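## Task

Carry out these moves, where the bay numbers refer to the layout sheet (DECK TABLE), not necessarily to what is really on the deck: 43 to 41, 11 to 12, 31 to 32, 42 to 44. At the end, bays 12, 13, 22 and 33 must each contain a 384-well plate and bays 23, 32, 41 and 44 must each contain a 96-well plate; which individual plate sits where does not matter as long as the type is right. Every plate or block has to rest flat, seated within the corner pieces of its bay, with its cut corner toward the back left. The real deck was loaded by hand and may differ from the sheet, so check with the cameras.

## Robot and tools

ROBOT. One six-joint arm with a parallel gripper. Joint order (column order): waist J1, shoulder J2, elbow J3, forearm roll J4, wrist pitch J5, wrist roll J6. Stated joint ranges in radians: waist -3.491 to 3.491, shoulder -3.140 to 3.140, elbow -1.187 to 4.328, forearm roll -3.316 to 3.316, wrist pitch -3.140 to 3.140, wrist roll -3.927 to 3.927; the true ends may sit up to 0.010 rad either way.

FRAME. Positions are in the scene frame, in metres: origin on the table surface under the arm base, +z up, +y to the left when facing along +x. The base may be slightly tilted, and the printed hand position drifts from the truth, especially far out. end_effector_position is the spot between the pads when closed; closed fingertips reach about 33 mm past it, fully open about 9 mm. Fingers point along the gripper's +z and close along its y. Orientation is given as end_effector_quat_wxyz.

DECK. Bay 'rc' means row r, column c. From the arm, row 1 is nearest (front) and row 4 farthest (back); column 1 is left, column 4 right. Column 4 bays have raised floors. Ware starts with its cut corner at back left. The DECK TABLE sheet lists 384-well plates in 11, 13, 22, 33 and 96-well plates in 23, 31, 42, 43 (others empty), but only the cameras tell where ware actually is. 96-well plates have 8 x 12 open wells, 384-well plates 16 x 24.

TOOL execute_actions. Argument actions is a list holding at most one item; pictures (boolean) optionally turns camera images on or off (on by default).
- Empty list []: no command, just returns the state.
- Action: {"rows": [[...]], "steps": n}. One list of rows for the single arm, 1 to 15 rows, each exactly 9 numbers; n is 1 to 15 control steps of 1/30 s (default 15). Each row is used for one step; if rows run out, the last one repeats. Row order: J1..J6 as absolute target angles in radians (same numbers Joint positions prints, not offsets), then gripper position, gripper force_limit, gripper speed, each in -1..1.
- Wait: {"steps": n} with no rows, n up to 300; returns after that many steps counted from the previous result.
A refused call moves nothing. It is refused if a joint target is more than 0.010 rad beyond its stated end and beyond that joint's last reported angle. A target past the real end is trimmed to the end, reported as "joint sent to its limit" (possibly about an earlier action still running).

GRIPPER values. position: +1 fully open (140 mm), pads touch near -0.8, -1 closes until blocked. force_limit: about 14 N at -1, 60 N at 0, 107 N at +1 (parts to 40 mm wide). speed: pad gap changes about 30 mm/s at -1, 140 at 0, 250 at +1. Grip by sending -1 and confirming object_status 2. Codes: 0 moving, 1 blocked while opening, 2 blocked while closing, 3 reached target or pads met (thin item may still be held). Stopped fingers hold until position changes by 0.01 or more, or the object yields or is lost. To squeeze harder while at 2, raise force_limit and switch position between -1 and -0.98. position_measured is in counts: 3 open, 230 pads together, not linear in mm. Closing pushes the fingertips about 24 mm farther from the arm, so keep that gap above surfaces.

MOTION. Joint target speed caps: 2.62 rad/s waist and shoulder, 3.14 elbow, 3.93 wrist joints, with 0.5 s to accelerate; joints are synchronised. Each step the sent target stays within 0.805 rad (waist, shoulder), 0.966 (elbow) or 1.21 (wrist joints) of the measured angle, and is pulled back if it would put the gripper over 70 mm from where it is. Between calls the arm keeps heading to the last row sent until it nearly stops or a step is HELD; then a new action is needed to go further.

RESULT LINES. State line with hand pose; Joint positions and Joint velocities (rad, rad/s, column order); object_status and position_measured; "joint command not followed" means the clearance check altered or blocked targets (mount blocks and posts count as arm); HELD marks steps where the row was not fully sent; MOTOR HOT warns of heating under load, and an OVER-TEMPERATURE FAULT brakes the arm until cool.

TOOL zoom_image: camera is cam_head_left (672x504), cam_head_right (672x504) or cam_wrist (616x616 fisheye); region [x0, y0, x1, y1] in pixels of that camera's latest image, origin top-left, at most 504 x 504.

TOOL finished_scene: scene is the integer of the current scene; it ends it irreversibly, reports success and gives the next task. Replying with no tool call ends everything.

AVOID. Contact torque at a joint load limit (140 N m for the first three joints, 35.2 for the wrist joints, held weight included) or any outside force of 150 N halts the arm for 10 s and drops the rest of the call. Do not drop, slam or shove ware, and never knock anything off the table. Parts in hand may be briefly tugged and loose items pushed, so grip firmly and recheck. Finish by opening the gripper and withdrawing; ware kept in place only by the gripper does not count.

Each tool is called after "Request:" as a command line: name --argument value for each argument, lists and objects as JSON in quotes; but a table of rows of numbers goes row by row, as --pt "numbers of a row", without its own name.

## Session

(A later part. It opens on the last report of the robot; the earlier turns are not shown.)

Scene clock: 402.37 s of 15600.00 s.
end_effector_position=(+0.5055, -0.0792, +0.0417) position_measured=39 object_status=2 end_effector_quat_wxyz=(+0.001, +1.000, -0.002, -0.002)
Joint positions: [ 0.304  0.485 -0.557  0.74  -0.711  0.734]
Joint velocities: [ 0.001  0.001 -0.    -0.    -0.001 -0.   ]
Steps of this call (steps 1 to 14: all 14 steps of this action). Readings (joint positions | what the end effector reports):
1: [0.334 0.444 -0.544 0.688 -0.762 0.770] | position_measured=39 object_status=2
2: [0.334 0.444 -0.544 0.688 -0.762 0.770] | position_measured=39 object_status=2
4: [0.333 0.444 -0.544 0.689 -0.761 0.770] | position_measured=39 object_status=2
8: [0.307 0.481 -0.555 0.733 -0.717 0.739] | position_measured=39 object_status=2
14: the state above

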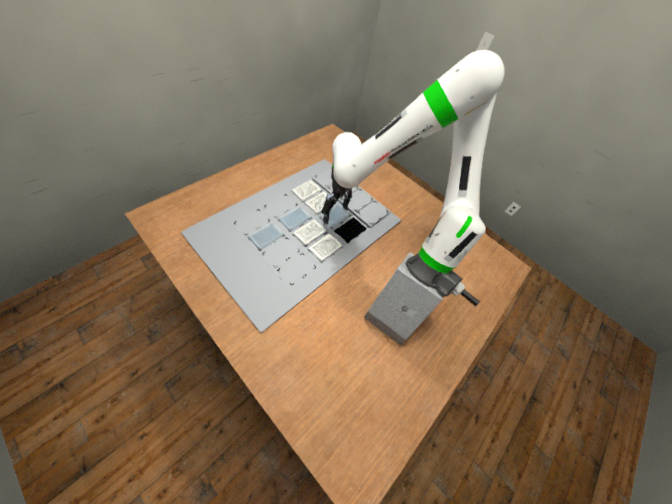

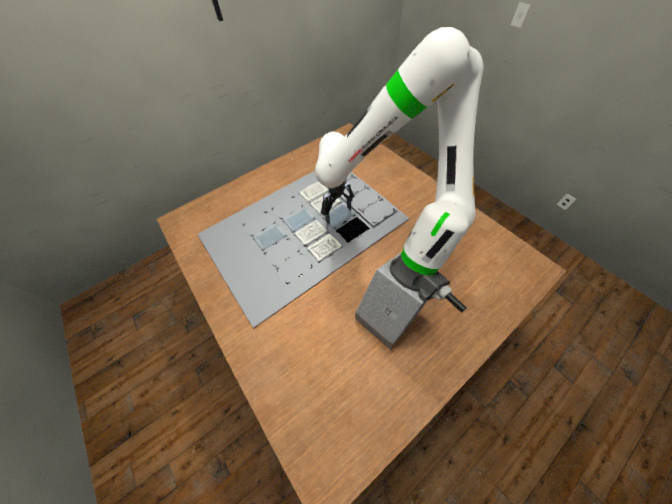

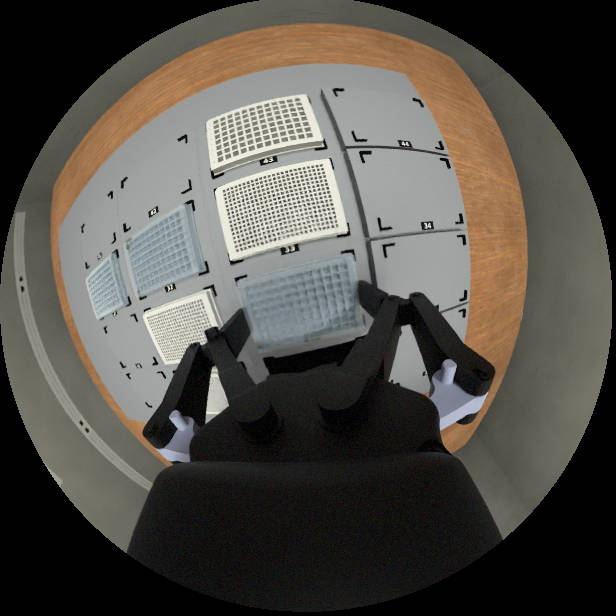

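Request:
execute_actions --actions '[{"rows":[[0.300,0.489,-0.5577,0.7443,-0.7062,0.7317,-1,0,-0.5],[0.300,0.489,-0.5577,0.7443,-0.7062,0.7317,-1,0,-0.5],[0.297,0.4924,-0.5587,0.749,-0.7017,0.7288,-1,0,-0.5],[0.297,0.4924,-0.5587,0.749,-0.7017,0.7288,-1,0,-0.5],[0.2941,0.4958,-0.5596,0.7537,-0.6971,0.7258,-1,0,-0.5]],"steps":10}]' --pictures false

Request:
execute_actions --actions '[{"rows":[[0.2941,0.4958,-0.5596,0.7537,-0.6971,0.7258,0.88,0,-0.3]],"steps":9}]' --pictures false

Request:
execute_actions --actions '[{"rows":[[0.3335,0.444,-0.544,0.688,-0.762,0.770,0.88,0,-0.3]],"steps":12}]'

Request:
zoom_image --camera "cam_wrist" --region '[150, 150, 470, 400]'

Scene clock: 411.17 s of 15600.00 s.
end_effector_position=(+0.5055, -0.0797, +0.0356) position_measured=39 object_status=2 end_effector_quat_wxyz=(+0.000, +1.000, -0.002, -0.002)
Joint positions: [ 0.294  0.496 -0.56   0.754 -0.697  0.726]
Joint velocities: [ 0.001 -0.001 -0.001  0.    -0.001  0.   ]
Steps of this call (steps 1 to 15: the robot went on to your last target; steps 16 to 90: nothing new was sent; then 5.47 s passed at rest; steps 91 to 100: all 10 steps of this action). Readings (joint positions | what the end effector reports):
91: [0.303 0.486 -0.556 0.740 -0.710 0.734] | position_measured=39 object_status=2
92: [0.301 0.488 -0.557 0.743 -0.707 0.732] | position_measured=39 object_status=2
94: [0.298 0.491 -0.558 0.748 -0.703 0.730] | position_measured=39 object_status=2
98: [0.294 0.496 -0.560 0.754 -0.697 0.726] | position_measured=39 object_status=2
100: the state above

Scene clock: 411.47 s of 15600.00 s.
end_effector_position=(+0.5054, -0.0796, +0.0355) position_measured=18 object_status=0 end_effector_quat_wxyz=(+0.000, +1.000, -0.002, -0.002)
Joint positions: [ 0.294  0.496 -0.56   0.754 -0.697  0.726]
Joint velocities: [-0.002 -0.    -0.     0.     0.003 -0.001]
Steps of this call (steps 1 to 9: all 9 steps of this action). Readings (joint positions | what the end effector reports):
1: [0.294 0.496 -0.560 0.754 -0.697 0.726] | position_measured=39 object_status=0
2: [0.294 0.496 -0.560 0.754 -0.697 0.726] | position_measured=39 object_status=0
4: [0.294 0.496 -0.560 0.754 -0.697 0.726] | position_measured=24 object_status=0
8: [0.294 0.496 -0.560 0.754 -0.697 0.726] | position_measured=18 object_status=0
9: the state above

Scene clock: 411.87 s of 15600.00 s.
end_effector_position=(+0.5053, -0.0794, +0.0651) position_measured=18 object_status=3 end_effector_quat_wxyz=(+0.001, +1.000, -0.002, -0.002)
Joint positions: [ 0.333  0.444 -0.544  0.688 -0.762  0.77 ]
Joint velocities: [ 0.001 -0.001 -0.001  0.    -0.002  0.001]
Steps of this call (steps 1 to 12: all 12 steps of this action). Readings (joint positions | what the end effector reports):
1: [0.294 0.496 -0.560 0.754 -0.697 0.726] | position_measured=18 object_status=0
2: [0.297 0.492 -0.559 0.748 -0.702 0.729] | position_measured=18 object_status=0
4: [0.315 0.467 -0.551 0.717 -0.733 0.750] | position_measured=18 object_status=0
8: [0.333 0.444 -0.544 0.688 -0.762 0.770] | position_measured=18 object_status=3
12: the state above

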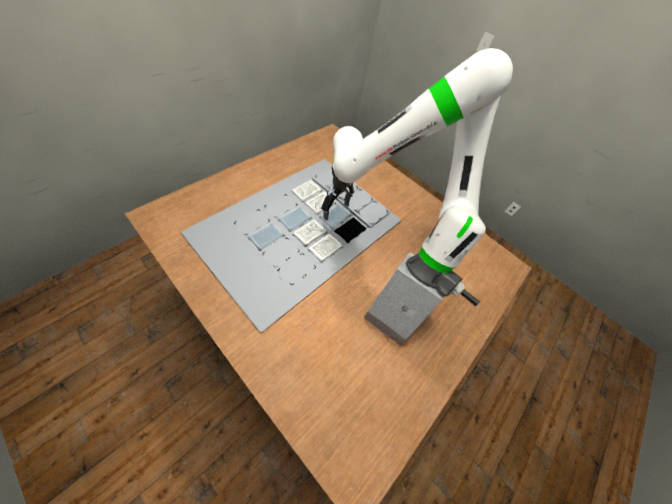

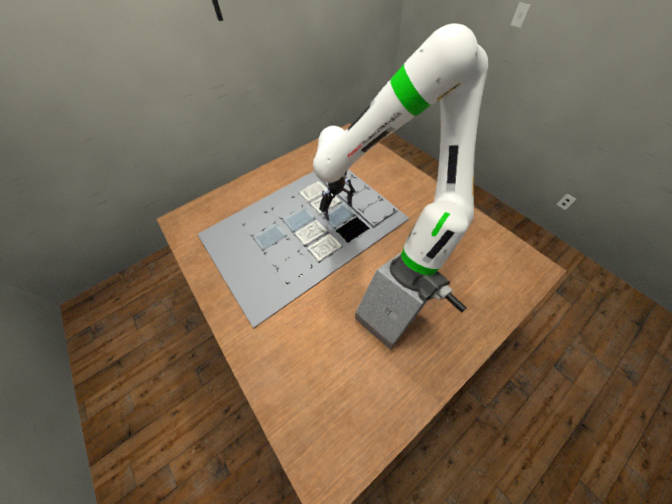

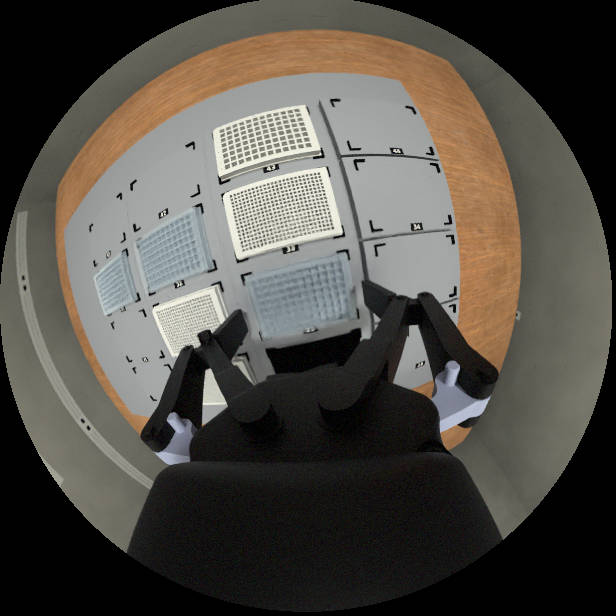

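Region (150, 150, 470, 400) of cam_wrist's 616x616 image, scaled by 1.575, with more detail than that image has; it fills the top 394 rows of this view, and the rest is white.

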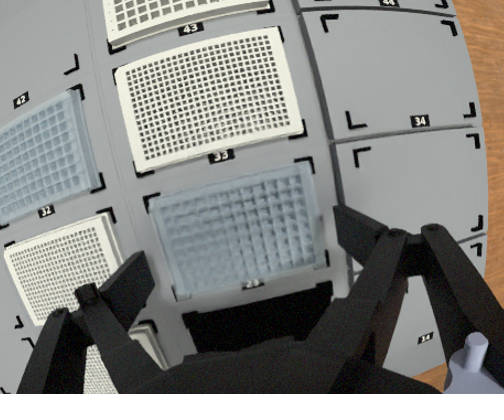

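Request:
execute_actions --actions '[{"rows":[[0.2748,0.857,0.2362,0.535,-1.0411,1.0798,0.88,0,-0.3]],"steps":12}]' --pictures false

Request:
execute_actions --actions '[{"steps":22}]'

Request:
zoom_image --camera "cam_wrist" --region '[150, 150, 470, 400]'

Scene clock: 427.57 s of 15600.00 s.
end_effector_position=(+0.6169, -0.0816, +0.0703) position_measured=18 object_status=3 end_effector_quat_wxyz=(+0.006, +1.000, -0.004, +0.001)
Joint positions: [ 0.307  0.635 -0.183  0.617 -0.891  0.913]
Joint velocities: [-0.107  0.742  1.398 -0.273 -0.495  0.551]
Steps of this call (steps 1 to 15: the robot went on to your last target; steps 16 to 90: nothing new was sent; then 12.30 s passed at rest; steps 91 to 102: all 12 steps of this action). Readings (joint positions | what the end effector reports):
91: [0.333 0.444 -0.544 0.688 -0.762 0.770] | position_measured=18 object_status=3
92: [0.333 0.446 -0.539 0.687 -0.764 0.772] | position_measured=18 object_status=3
94: [0.331 0.463 -0.509 0.681 -0.775 0.784] | position_measured=18 object_status=3
98: [0.320 0.538 -0.366 0.653 -0.825 0.840] | position_measured=18 object_status=3
102: the state above

Scene clock: 428.30 s of 15600.00 s.
end_effector_position=(+0.7212, -0.0821, +0.0653) position_measured=18 object_status=3 end_effector_quat_wxyz=(+0.000, +1.000, -0.002, -0.002)
Joint positions: [ 0.275  0.857  0.236  0.535 -1.041  1.08 ]
Joint velocities: [-0.002  0.    -0.001 -0.     0.001  0.   ]
Steps of this call (steps 1 to 22: the robot went on to your last target). Readings (joint positions | what the end effector reports):
1: [0.303 0.660 -0.135 0.608 -0.908 0.932] | position_measured=18 object_status=3
2: [0.299 0.686 -0.087 0.598 -0.926 0.951] | position_measured=18 object_status=3
4: [0.292 0.739 0.013 0.579 -0.961 0.991] | position_measured=18 object_status=3
8: [0.279 0.826 0.178 0.546 -1.020 1.057] | position_measured=18 object_status=3
22: the state above

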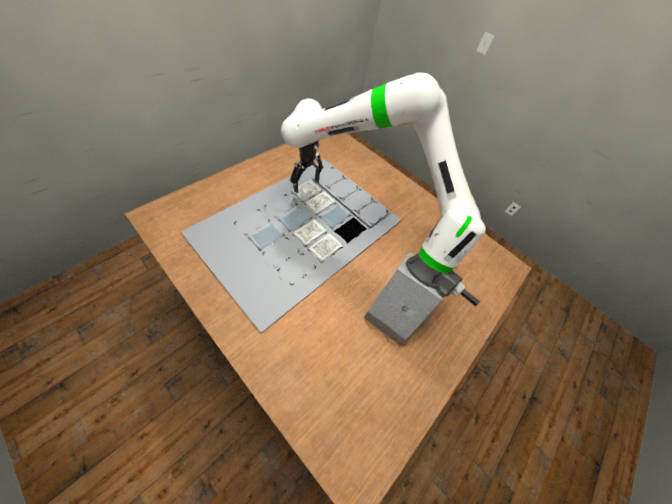

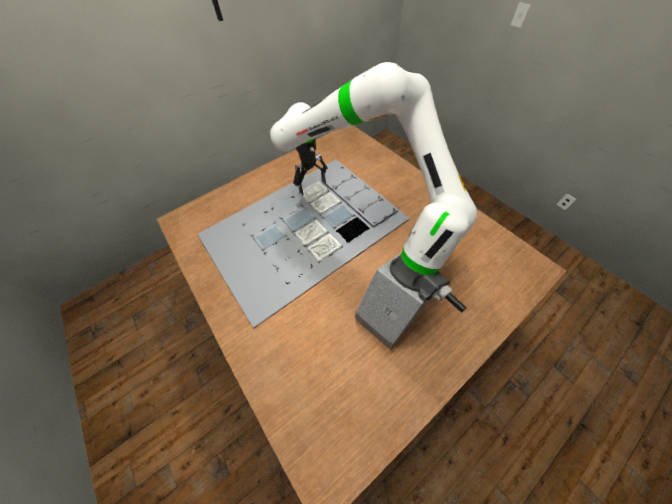

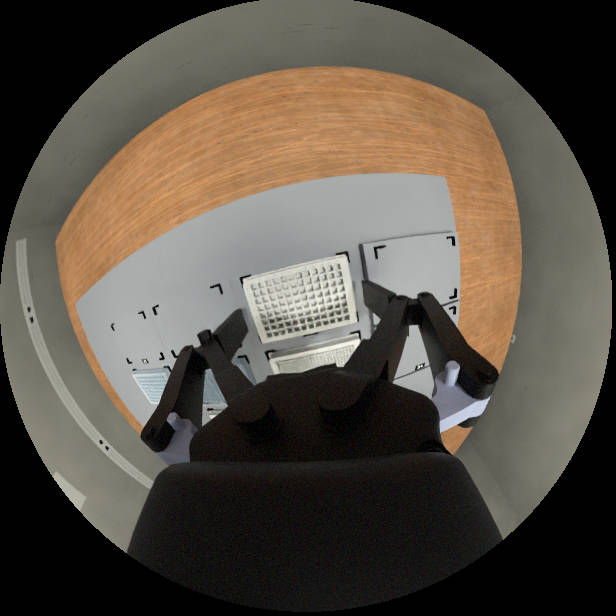

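Region (150, 150, 470, 400) of cam_wrist's 616x616 image, scaled by 1.575, with more detail than that image has; it fills the top 394 rows of this view, and the rest is white.

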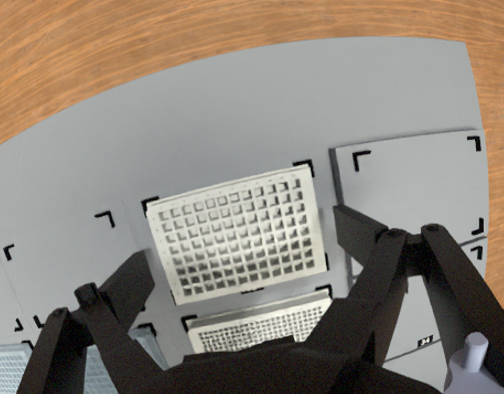

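Request:
execute_actions --actions '[{"rows":[[0.2612,0.8835,0.2308,0.5475,-1.008,1.0718,0.88,0,-0.3],[0.2612,0.8835,0.2308,0.5475,-1.008,1.0718,0.88,0,-0.3],[0.2612,0.8835,0.2308,0.5475,-1.008,1.0718,0.88,0,-0.3],[0.2612,0.8835,0.2308,0.5475,-1.008,1.0718,0.88,0,-0.3],[0.2612,0.8835,0.2308,0.5475,-1.008,1.0718,0.88,0,-0.3],[0.2612,0.8835,0.2308,0.5475,-1.008,1.0718,0.88,0,-0.3],[0.2612,0.8835,0.2308,0.5475,-1.008,1.0718,0.88,0,-0.3],[0.2563,0.8924,0.229,0.5516,-0.9969,1.0692,0.88,0,-0.3]],"steps":14}]'

Request:
zoom_image --camera "cam_wrist" --region '[150, 150, 470, 400]'

Request:
execute_actions --actions '[{"rows":[[0.2563,0.8924,0.229,0.5516,-0.9969,1.0692,-1,0,-0.5]],"steps":12}]' --pictures false

Request:
execute_actions --actions '[{"rows":[[0.285,0.839,0.240,0.5267,-1.063,1.084,-1,0,-0.5]],"steps":11}]' --pictures false

Request:
execute_actions --actions '[{"rows":[[0.0738,0.7906,0.339,0.5095,-1.1015,1.3468,-1,0,-0.5]],"steps":15}]' --pictures false

Request:
execute_actions --actions '[{"steps":10}]'

Request:
zoom_image --camera "cam_wrist" --region '[150, 150, 470, 400]'

Scene clock: 455.23 s of 15600.00 s.
end_effector_position=(+0.7211, -0.0812, +0.0366) position_measured=18 object_status=3 end_effector_quat_wxyz=(+0.000, +1.000, -0.002, -0.002)
Joint positions: [ 0.256  0.892  0.229  0.552 -0.997  1.069]
Joint velocities: [ 0.    -0.002  0.001  0.    -0.     0.   ]
Steps of this call (steps 1 to 15: the robot went on to your last target; steps 16 to 90: nothing new was sent; then 23.47 s passed at rest; steps 91 to 104: all 14 steps of this action). Readings (joint positions | what the end effector reports):
91: [0.275 0.857 0.236 0.535 -1.041 1.080] | position_measured=18 object_status=3
92: [0.273 0.861 0.236 0.537 -1.036 1.079] | position_measured=18 object_status=3
94: [0.263 0.880 0.231 0.545 -1.013 1.073] | position_measured=18 object_status=3
98: [0.261 0.884 0.231 0.548 -1.008 1.072] | position_measured=18 object_status=3
104: the state above

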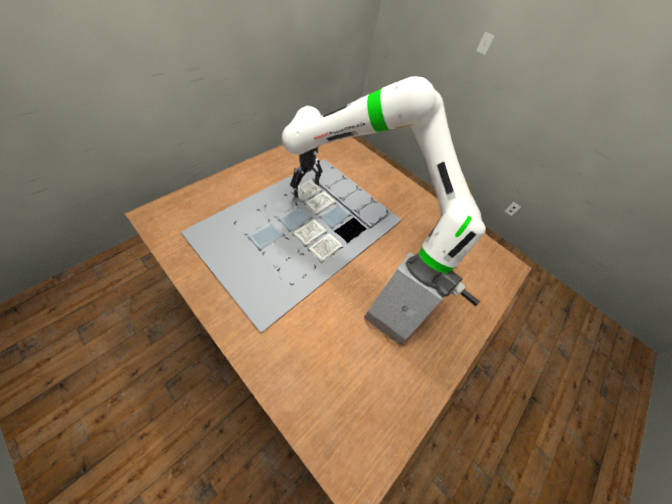

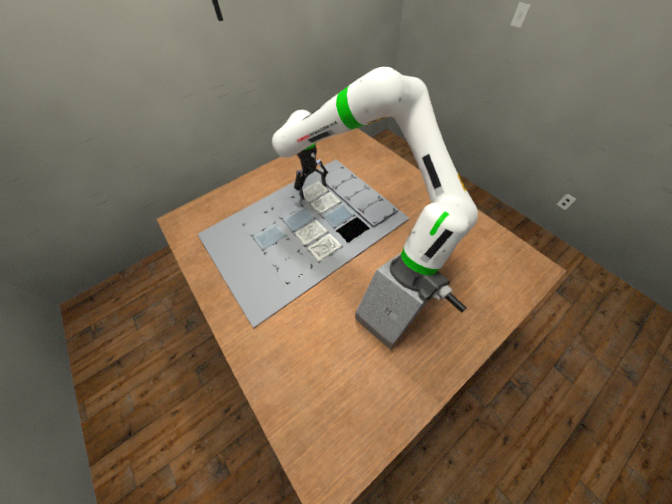

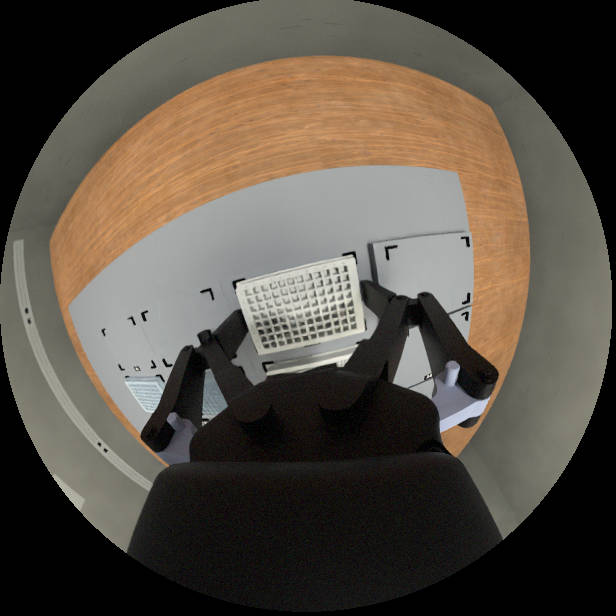

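Region (150, 150, 470, 400) of cam_wrist's 616x616 image, scaled by 1.575, with more detail than that image has; it fills the top 394 rows of this view, and the rest is white.

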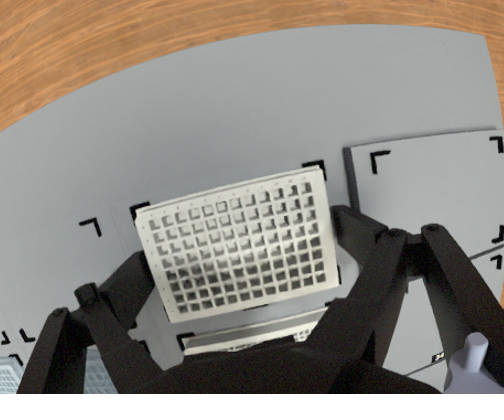

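Scene clock: 455.63 s of 15600.00 s.
end_effector_position=(+0.7213, -0.0813, +0.0368) position_measured=39 object_status=0 end_effector_quat_wxyz=(+0.000, +1.000, -0.002, -0.001)
Joint positions: [ 0.256  0.892  0.229  0.552 -0.997  1.069]
Joint velocities: [-0.001 -0.     0.     0.    -0.     0.   ]
Steps of this call (steps 1 to 12: all 12 steps of this action). Readings (joint positions | what the end effector reports):
1: [0.256 0.892 0.229 0.552 -0.997 1.069] | position_measured=18 object_status=0
2: [0.256 0.892 0.229 0.552 -0.997 1.069] | position_measured=21 object_status=0
4: [0.256 0.892 0.229 0.552 -0.997 1.069] | position_measured=30 object_status=0
8: [0.256 0.892 0.229 0.552 -0.997 1.069] | position_measured=39 object_status=0
12: the state above

Scene clock: 456.00 s of 15600.00 s.
end_effector_position=(+0.7211, -0.0817, +0.0800) position_measured=39 object_status=2 end_effector_quat_wxyz=(-0.000, +1.000, -0.002, -0.001)
Joint positions: [ 0.285  0.839  0.24   0.527 -1.063  1.084]
Joint velocities: [ 0.001 -0.002  0.    -0.     0.001  0.   ]
Steps of this call (steps 1 to 11: all 11 steps of this action). Readings (joint positions | what the end effector reports):
1: [0.256 0.892 0.229 0.552 -0.997 1.069] | position_measured=39 object_status=0
2: [0.258 0.889 0.229 0.550 -1.002 1.070] | position_measured=39 object_status=2
4: [0.271 0.864 0.235 0.538 -1.033 1.077] | position_measured=39 object_status=2
8: [0.285 0.839 0.240 0.527 -1.063 1.084] | position_measured=39 object_status=2
11: the state above

Scene clock: 456.50 s of 15600.00 s.
end_effector_position=(+0.7223, -0.2483, +0.0797) position_measured=39 object_status=2 end_effector_quat_wxyz=(+0.000, +1.000, -0.002, -0.002)
Joint positions: [ 0.074  0.791  0.339  0.509 -1.101  1.346]
Joint velocities: [ 0.003  0.001  0.    -0.007  0.001  0.009]
Steps of this call (steps 1 to 15: all 15 steps of this action). Readings (joint positions | what the end effector reports):
1: [0.285 0.839 0.240 0.527 -1.063 1.084] | position_measured=39 object_status=2
2: [0.281 0.838 0.242 0.526 -1.064 1.090] | position_measured=39 object_status=2
4: [0.256 0.832 0.254 0.524 -1.068 1.121] | position_measured=39 object_status=2
8: [0.166 0.812 0.296 0.517 -1.085 1.232] | position_measured=39 object_status=2
15: the state above

Scene clock: 456.83 s of 15600.00 s.
end_effector_position=(+0.7224, -0.2482, +0.0798) position_measured=39 object_status=2 end_effector_quat_wxyz=(+0.000, +1.000, -0.002, -0.002)
Joint positions: [ 0.074  0.791  0.339  0.509 -1.101  1.347]
Joint velocities: [-0.003 -0.001  0.     0.     0.001  0.   ]
Steps of this call (steps 1 to 10: the robot went on to your last target). Readings (joint positions | what the end effector reports):
1: [0.074 0.791 0.339 0.509 -1.101 1.347] | position_measured=39 object_status=2
2: [0.074 0.791 0.339 0.509 -1.101 1.347] | position_measured=39 object_status=2
4: [0.074 0.791 0.339 0.509 -1.101 1.347] | position_measured=39 object_status=2
8: [0.074 0.791 0.339 0.509 -1.101 1.347] | position_measured=39 object_status=2
10: the state above

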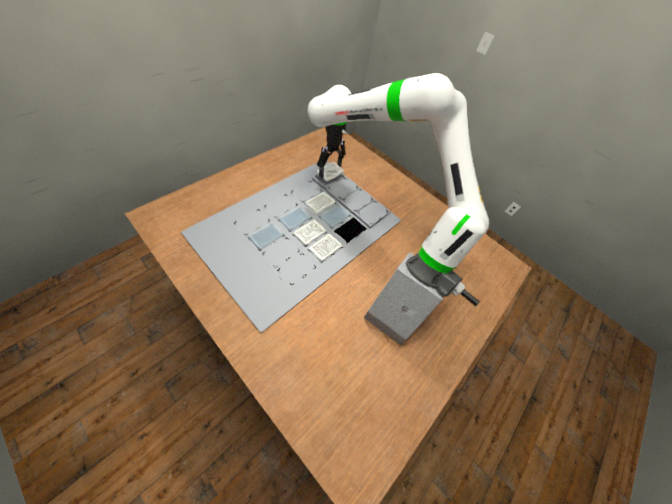

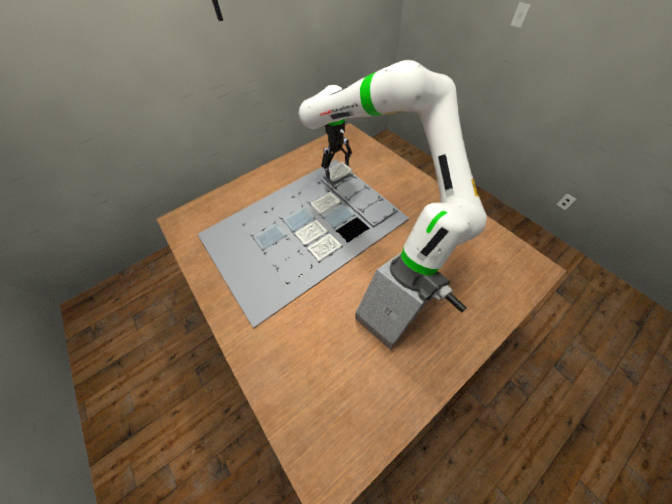

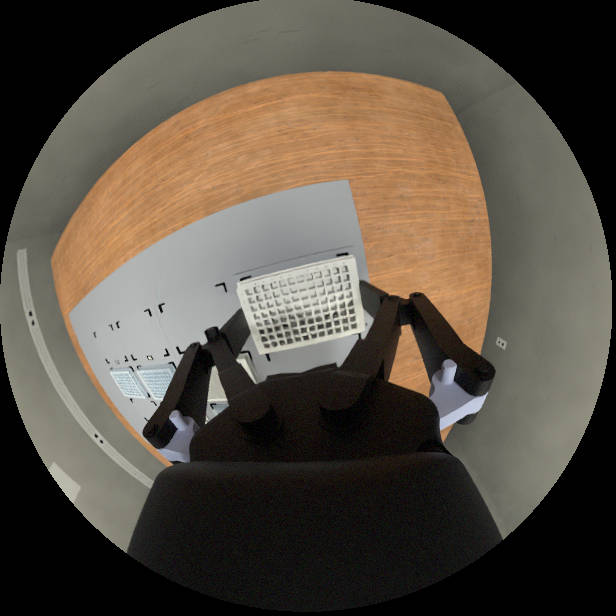

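Region (150, 150, 470, 400) of cam_wrist's 616x616 image, scaled by 1.575, with more detail than that image has; it fills the top 394 rows of this view, and the rest is white.

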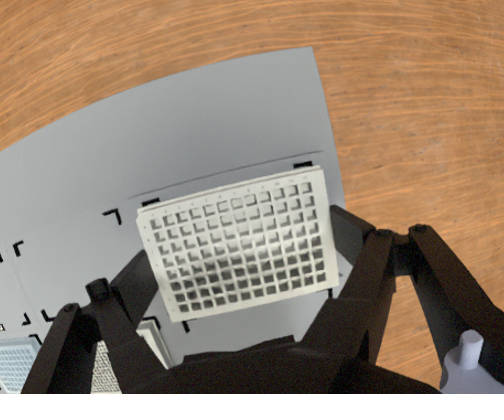

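Request:
execute_actions --actions '[{"rows":[[0.0609,0.8116,0.3262,0.5192,-1.0661,1.339,-1,0,-0.5]],"steps":12}]'

Request:
zoom_image --camera "cam_wrist" --region '[150, 150, 470, 400]'

Scene clock: 467.70 s of 15600.00 s.
end_effector_position=(+0.7215, -0.2477, +0.0590) position_measured=39 object_status=2 end_effector_quat_wxyz=(+0.001, +1.000, -0.002, -0.002)
Joint positions: [ 0.061  0.812  0.326  0.519 -1.066  1.339]
Joint velocities: [-0.001  0.001  0.     0.    -0.    -0.   ]
Steps of this call (steps 1 to 15: the robot went on to your last target; steps 16 to 90: nothing new was sent; then 7.47 s passed at rest; steps 91 to 102: all 12 steps of this action). Readings (joint positions | what the end effector reports):
91: [0.074 0.791 0.339 0.510 -1.101 1.347] | position_measured=39 object_status=2
92: [0.072 0.794 0.337 0.512 -1.095 1.346] | position_measured=39 object_status=2
94: [0.063 0.810 0.327 0.518 -1.071 1.340] | position_measured=39 object_status=2
98: [0.061 0.812 0.326 0.519 -1.066 1.339] | position_measured=39 object_status=2
102: the state above

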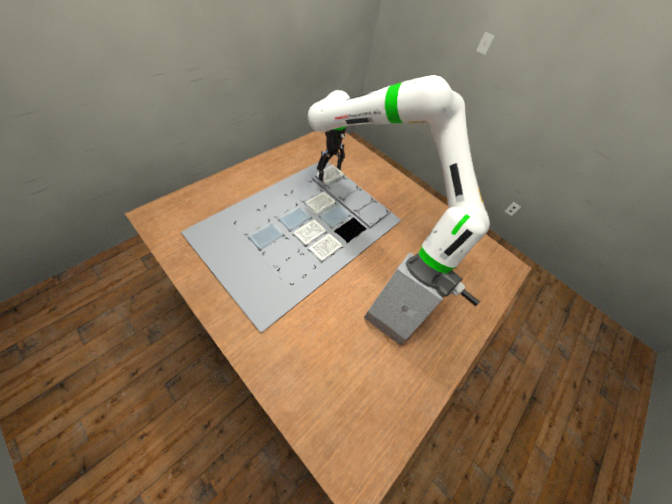

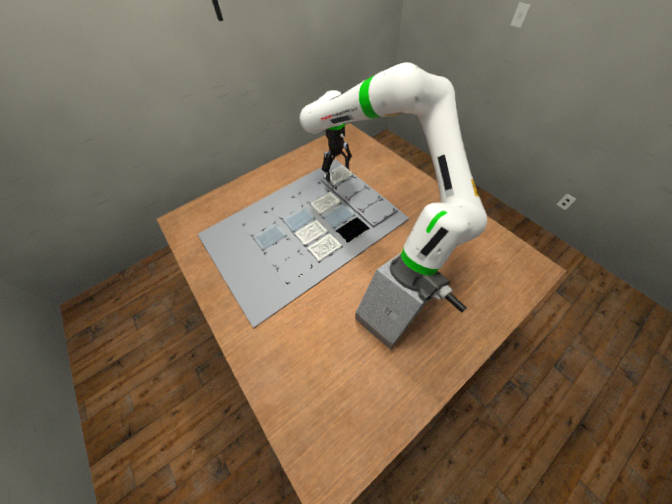

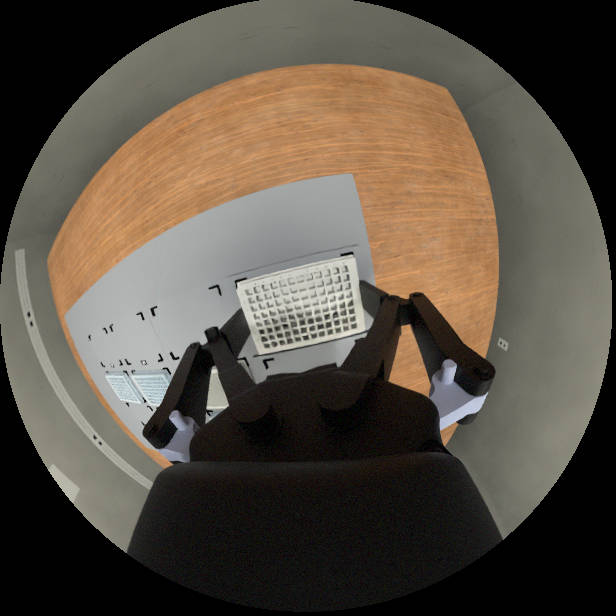

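Region (150, 150, 470, 400) of cam_wrist's 616x616 image, scaled by 1.575, with more detail than that image has; it fills the top 394 rows of this view, and the rest is white.

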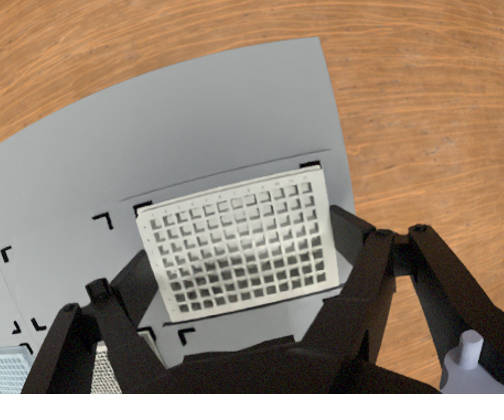

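Request:
execute_actions --actions '[{"rows":[[0.0606,0.8107,0.3214,0.5202,-1.0627,1.3372,-1,0,-0.5],[0.0606,0.8107,0.3214,0.5202,-1.0627,1.3372,-1,0,-0.5],[0.0606,0.8107,0.3214,0.5202,-1.0627,1.3372,-1,0,-0.5],[0.059,0.8132,0.3199,0.5214,-1.0585,1.3363,-1,0,-0.5],[0.059,0.8132,0.3199,0.5214,-1.0585,1.3363,-1,0,-0.5],[0.0575,0.8157,0.3184,0.5225,-1.0543,1.3355,-1,0,-0.5]],"steps":12}]'

Request:
zoom_image --camera "cam_wrist" --region '[150, 150, 470, 400]'

Scene clock: 478.13 s of 15600.00 s.
end_effector_position=(+0.7202, -0.2471, +0.0529) position_measured=39 object_status=2 end_effector_quat_wxyz=(+0.000, +1.000, -0.002, -0.002)
Joint positions: [ 0.057  0.816  0.318  0.523 -1.054  1.336]
Joint velocities: [-0. -0. -0.  0. -0. -0.]
Steps of this call (steps 1 to 15: the robot went on to your last target; steps 16 to 90: nothing new was sent; then 7.03 s passed at rest; steps 91 to 102: all 12 steps of this action). Readings (joint positions | what the end effector reports):
91: [0.061 0.812 0.326 0.519 -1.066 1.339] | position_measured=39 object_status=2
92: [0.061 0.811 0.323 0.519 -1.064 1.338] | position_measured=39 object_status=2
94: [0.060 0.811 0.321 0.520 -1.062 1.337] | position_measured=39 object_status=2
98: [0.057 0.816 0.318 0.522 -1.054 1.336] | position_measured=39 object_status=2
102: the state above

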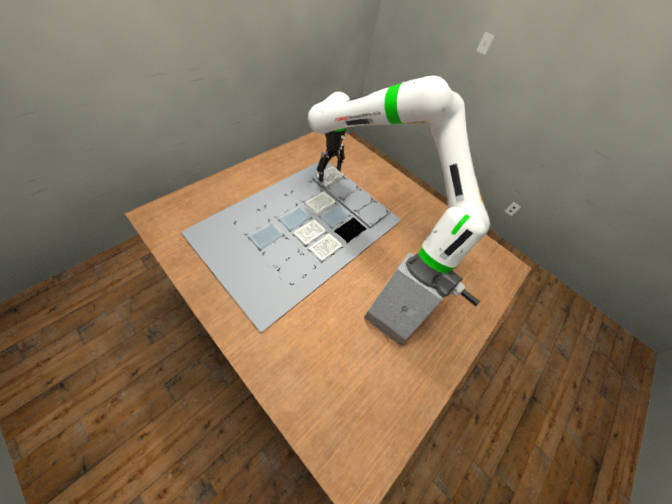

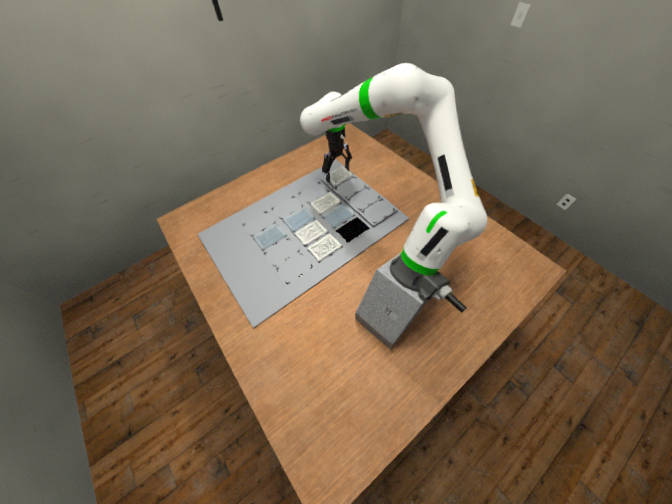

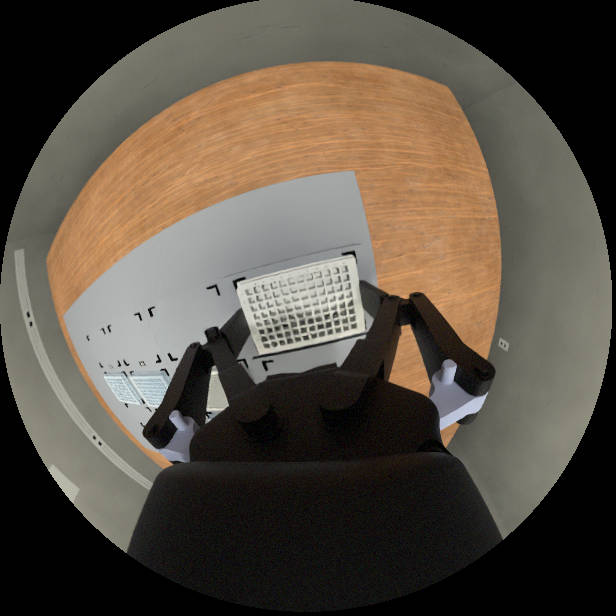

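Region (150, 150, 470, 400) of cam_wrist's 616x616 image, scaled by 1.575, with more detail than that image has; it fills the top 394 rows of this view, and the rest is white.

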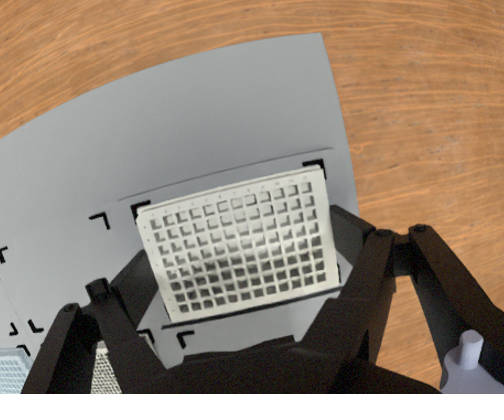

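Request:
execute_actions --actions '[{"rows":[[0.0575,0.8157,0.3184,0.5225,-1.0543,1.3355,1,0,-0.3]],"steps":10}]' --pictures false

Request:
execute_actions --actions '[{"rows":[[0.078,0.783,0.336,0.5075,-1.108,1.346,1,0,-0.3]],"steps":11}]'

Request:
zoom_image --camera "cam_wrist" --region '[150, 150, 470, 400]'

Request:
execute_actions --actions '[{"rows":[[0.7452,1.0294,0.1533,0.4762,-0.9884,0.5815,1,0,-0.3]],"steps":15}]' --pictures false

Request:
execute_actions --actions '[{"steps":40}]'

Request:
zoom_image --camera "cam_wrist" --region '[150, 150, 470, 400]'

Scene clock: 494.03 s of 15600.00 s.
end_effector_position=(+0.7201, -0.2471, +0.0529) position_measured=3 object_status=0 end_effector_quat_wxyz=(+0.000, +1.000, -0.002, -0.002)
Joint positions: [ 0.057  0.816  0.318  0.523 -1.054  1.335]
Joint velocities: [-0.    -0.001  0.001 -0.    -0.002 -0.   ]
Steps of this call (steps 1 to 15: the robot went on to your last target; steps 16 to 90: nothing new was sent; then 12.57 s passed at rest; steps 91 to 100: all 10 steps of this action). Readings (joint positions | what the end effector reports):
91: [0.057 0.816 0.318 0.523 -1.054 1.335] | position_measured=39 object_status=0
92: [0.057 0.816 0.318 0.523 -1.054 1.335] | position_measured=39 object_status=0
94: [0.057 0.816 0.318 0.523 -1.054 1.335] | position_measured=24 object_status=0
98: [0.057 0.816 0.318 0.523 -1.054 1.335] | position_measured=4 object_status=0
100: the state above

Scene clock: 494.40 s of 15600.00 s.
end_effector_position=(+0.7213, -0.2471, +0.0847) position_measured=3 object_status=3 end_effector_quat_wxyz=(-0.000, +1.000, -0.002, -0.002)
Joint positions: [ 0.078  0.783  0.336  0.507 -1.108  1.346]
Joint velocities: [-0.001  0.001  0.     0.    -0.003 -0.   ]
Steps of this call (steps 1 to 11: all 11 steps of this action). Readings (joint positions | what the end effector reports):
1: [0.058 0.815 0.318 0.523 -1.055 1.335] | position_measured=3 object_status=0
2: [0.060 0.812 0.320 0.521 -1.061 1.336] | position_measured=3 object_status=0
4: [0.072 0.792 0.331 0.512 -1.093 1.343] | position_measured=3 object_status=3
8: [0.078 0.783 0.336 0.507 -1.108 1.346] | position_measured=3 object_status=3
11: the state above

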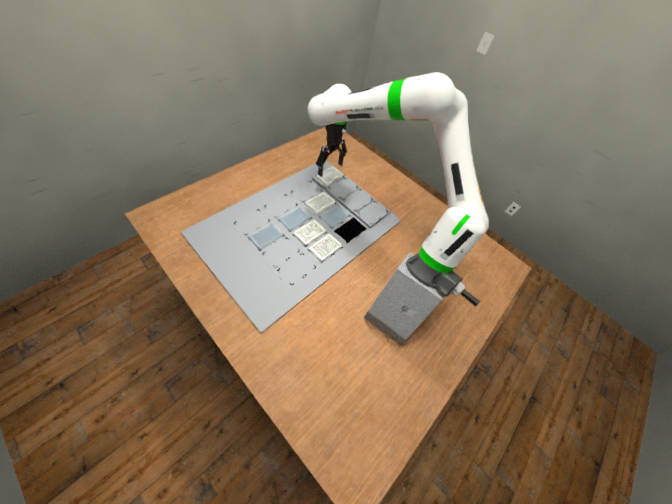

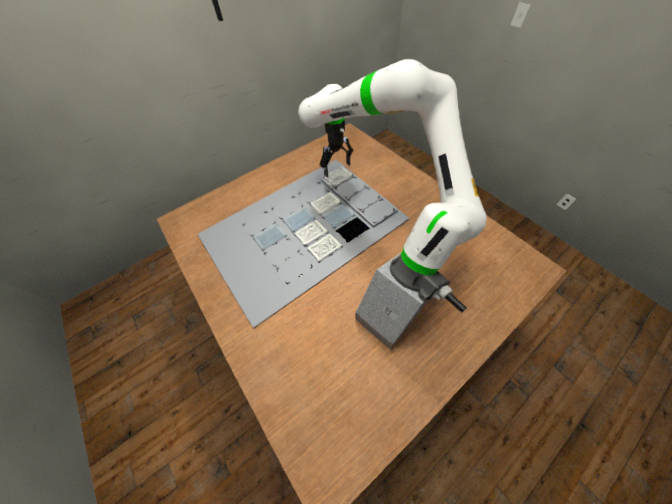

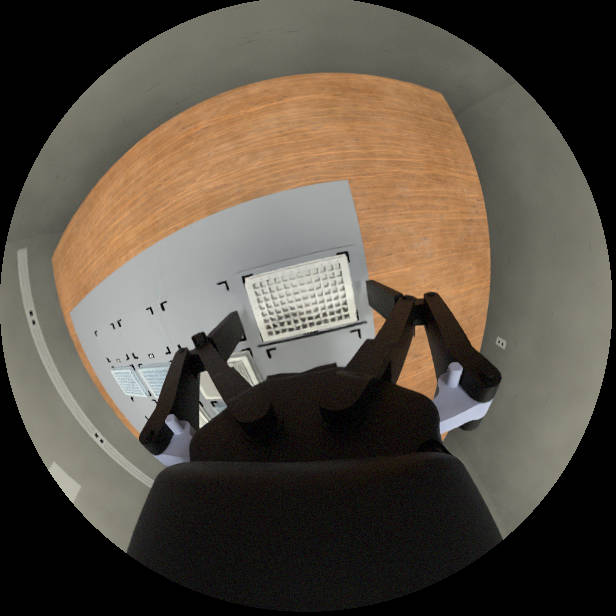

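Region (150, 150, 470, 400) of cam_wrist's 616x616 image, scaled by 1.575, with more detail than that image has; it fills the top 394 rows of this view, and the rest is white.

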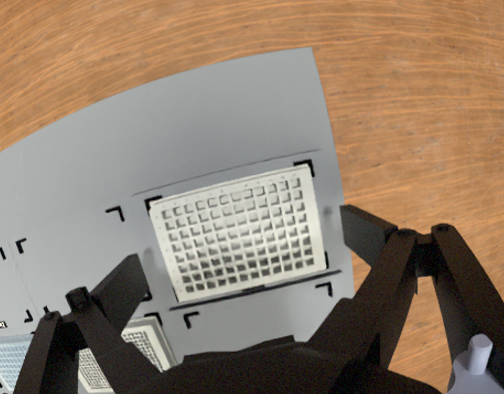

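Scene clock: 494.90 s of 15600.00 s.
end_effector_position=(+0.7219, -0.0237, +0.0767) position_measured=3 object_status=3 end_effector_quat_wxyz=(-0.012, +1.000, -0.001, -0.003)
Joint positions: [ 0.347  0.882  0.262  0.495 -1.06   1.038]
Joint velocities: [ 0.657  0.243 -0.18  -0.031  0.118 -0.746]
Steps of this call (steps 1 to 15: all 15 steps of this action). Readings (joint positions | what the end effector reports):
1: [0.078 0.783 0.336 0.507 -1.108 1.346] | position_measured=3 object_status=3
2: [0.082 0.784 0.335 0.507 -1.108 1.341] | position_measured=3 object_status=3
4: [0.107 0.794 0.328 0.506 -1.103 1.312] | position_measured=3 object_status=3
8: [0.193 0.826 0.304 0.502 -1.088 1.214] | position_measured=3 object_status=3
15: the state above

Scene clock: 496.23 s of 15600.00 s.
end_effector_position=(+0.6112, +0.2523, +0.0649) position_measured=3 object_status=3 end_effector_quat_wxyz=(+0.001, +1.000, -0.002, -0.002)
Joint positions: [ 0.745  1.029  0.153  0.476 -0.988  0.581]
Joint velocities: [ 0.    -0.    -0.    -0.     0.001  0.   ]
Steps of this call (steps 1 to 40: the robot went on to your last target). Readings (joint positions | what the end effector reports):
1: [0.369 0.890 0.256 0.494 -1.056 1.013] | position_measured=3 object_status=3
2: [0.391 0.899 0.250 0.493 -1.052 0.987] | position_measured=3 object_status=3
4: [0.436 0.915 0.238 0.491 -1.044 0.936] | position_measured=3 object_status=3
8: [0.528 0.949 0.213 0.486 -1.028 0.831] | position_measured=3 object_status=3
40: the state above

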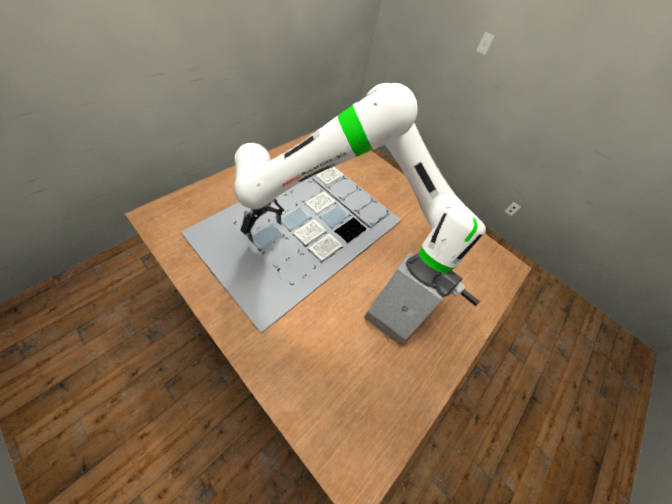

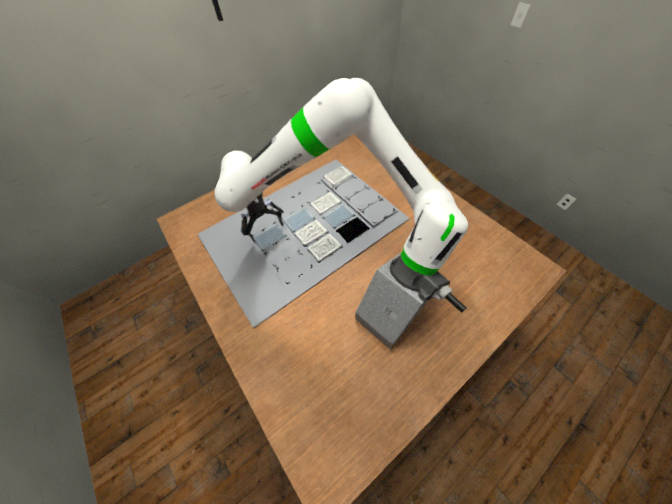

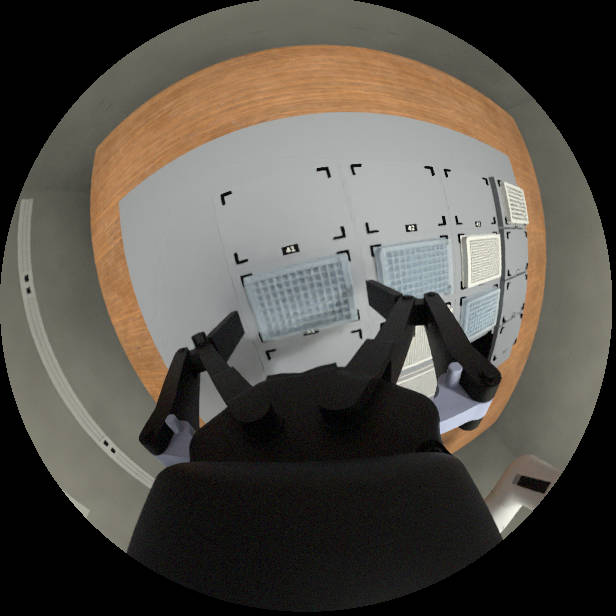

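Region (150, 150, 470, 400) of cam_wrist's 616x616 image, scaled by 1.575, with more detail than that image has; it fills the top 394 rows of this view, and the rest is white.

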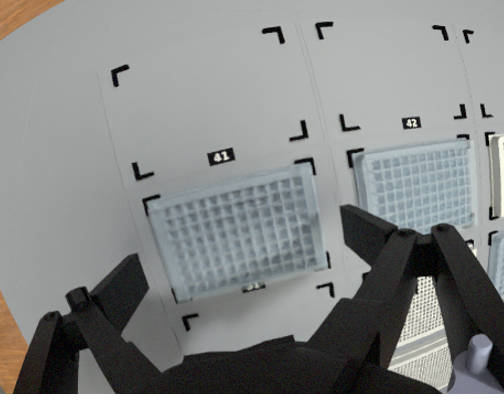

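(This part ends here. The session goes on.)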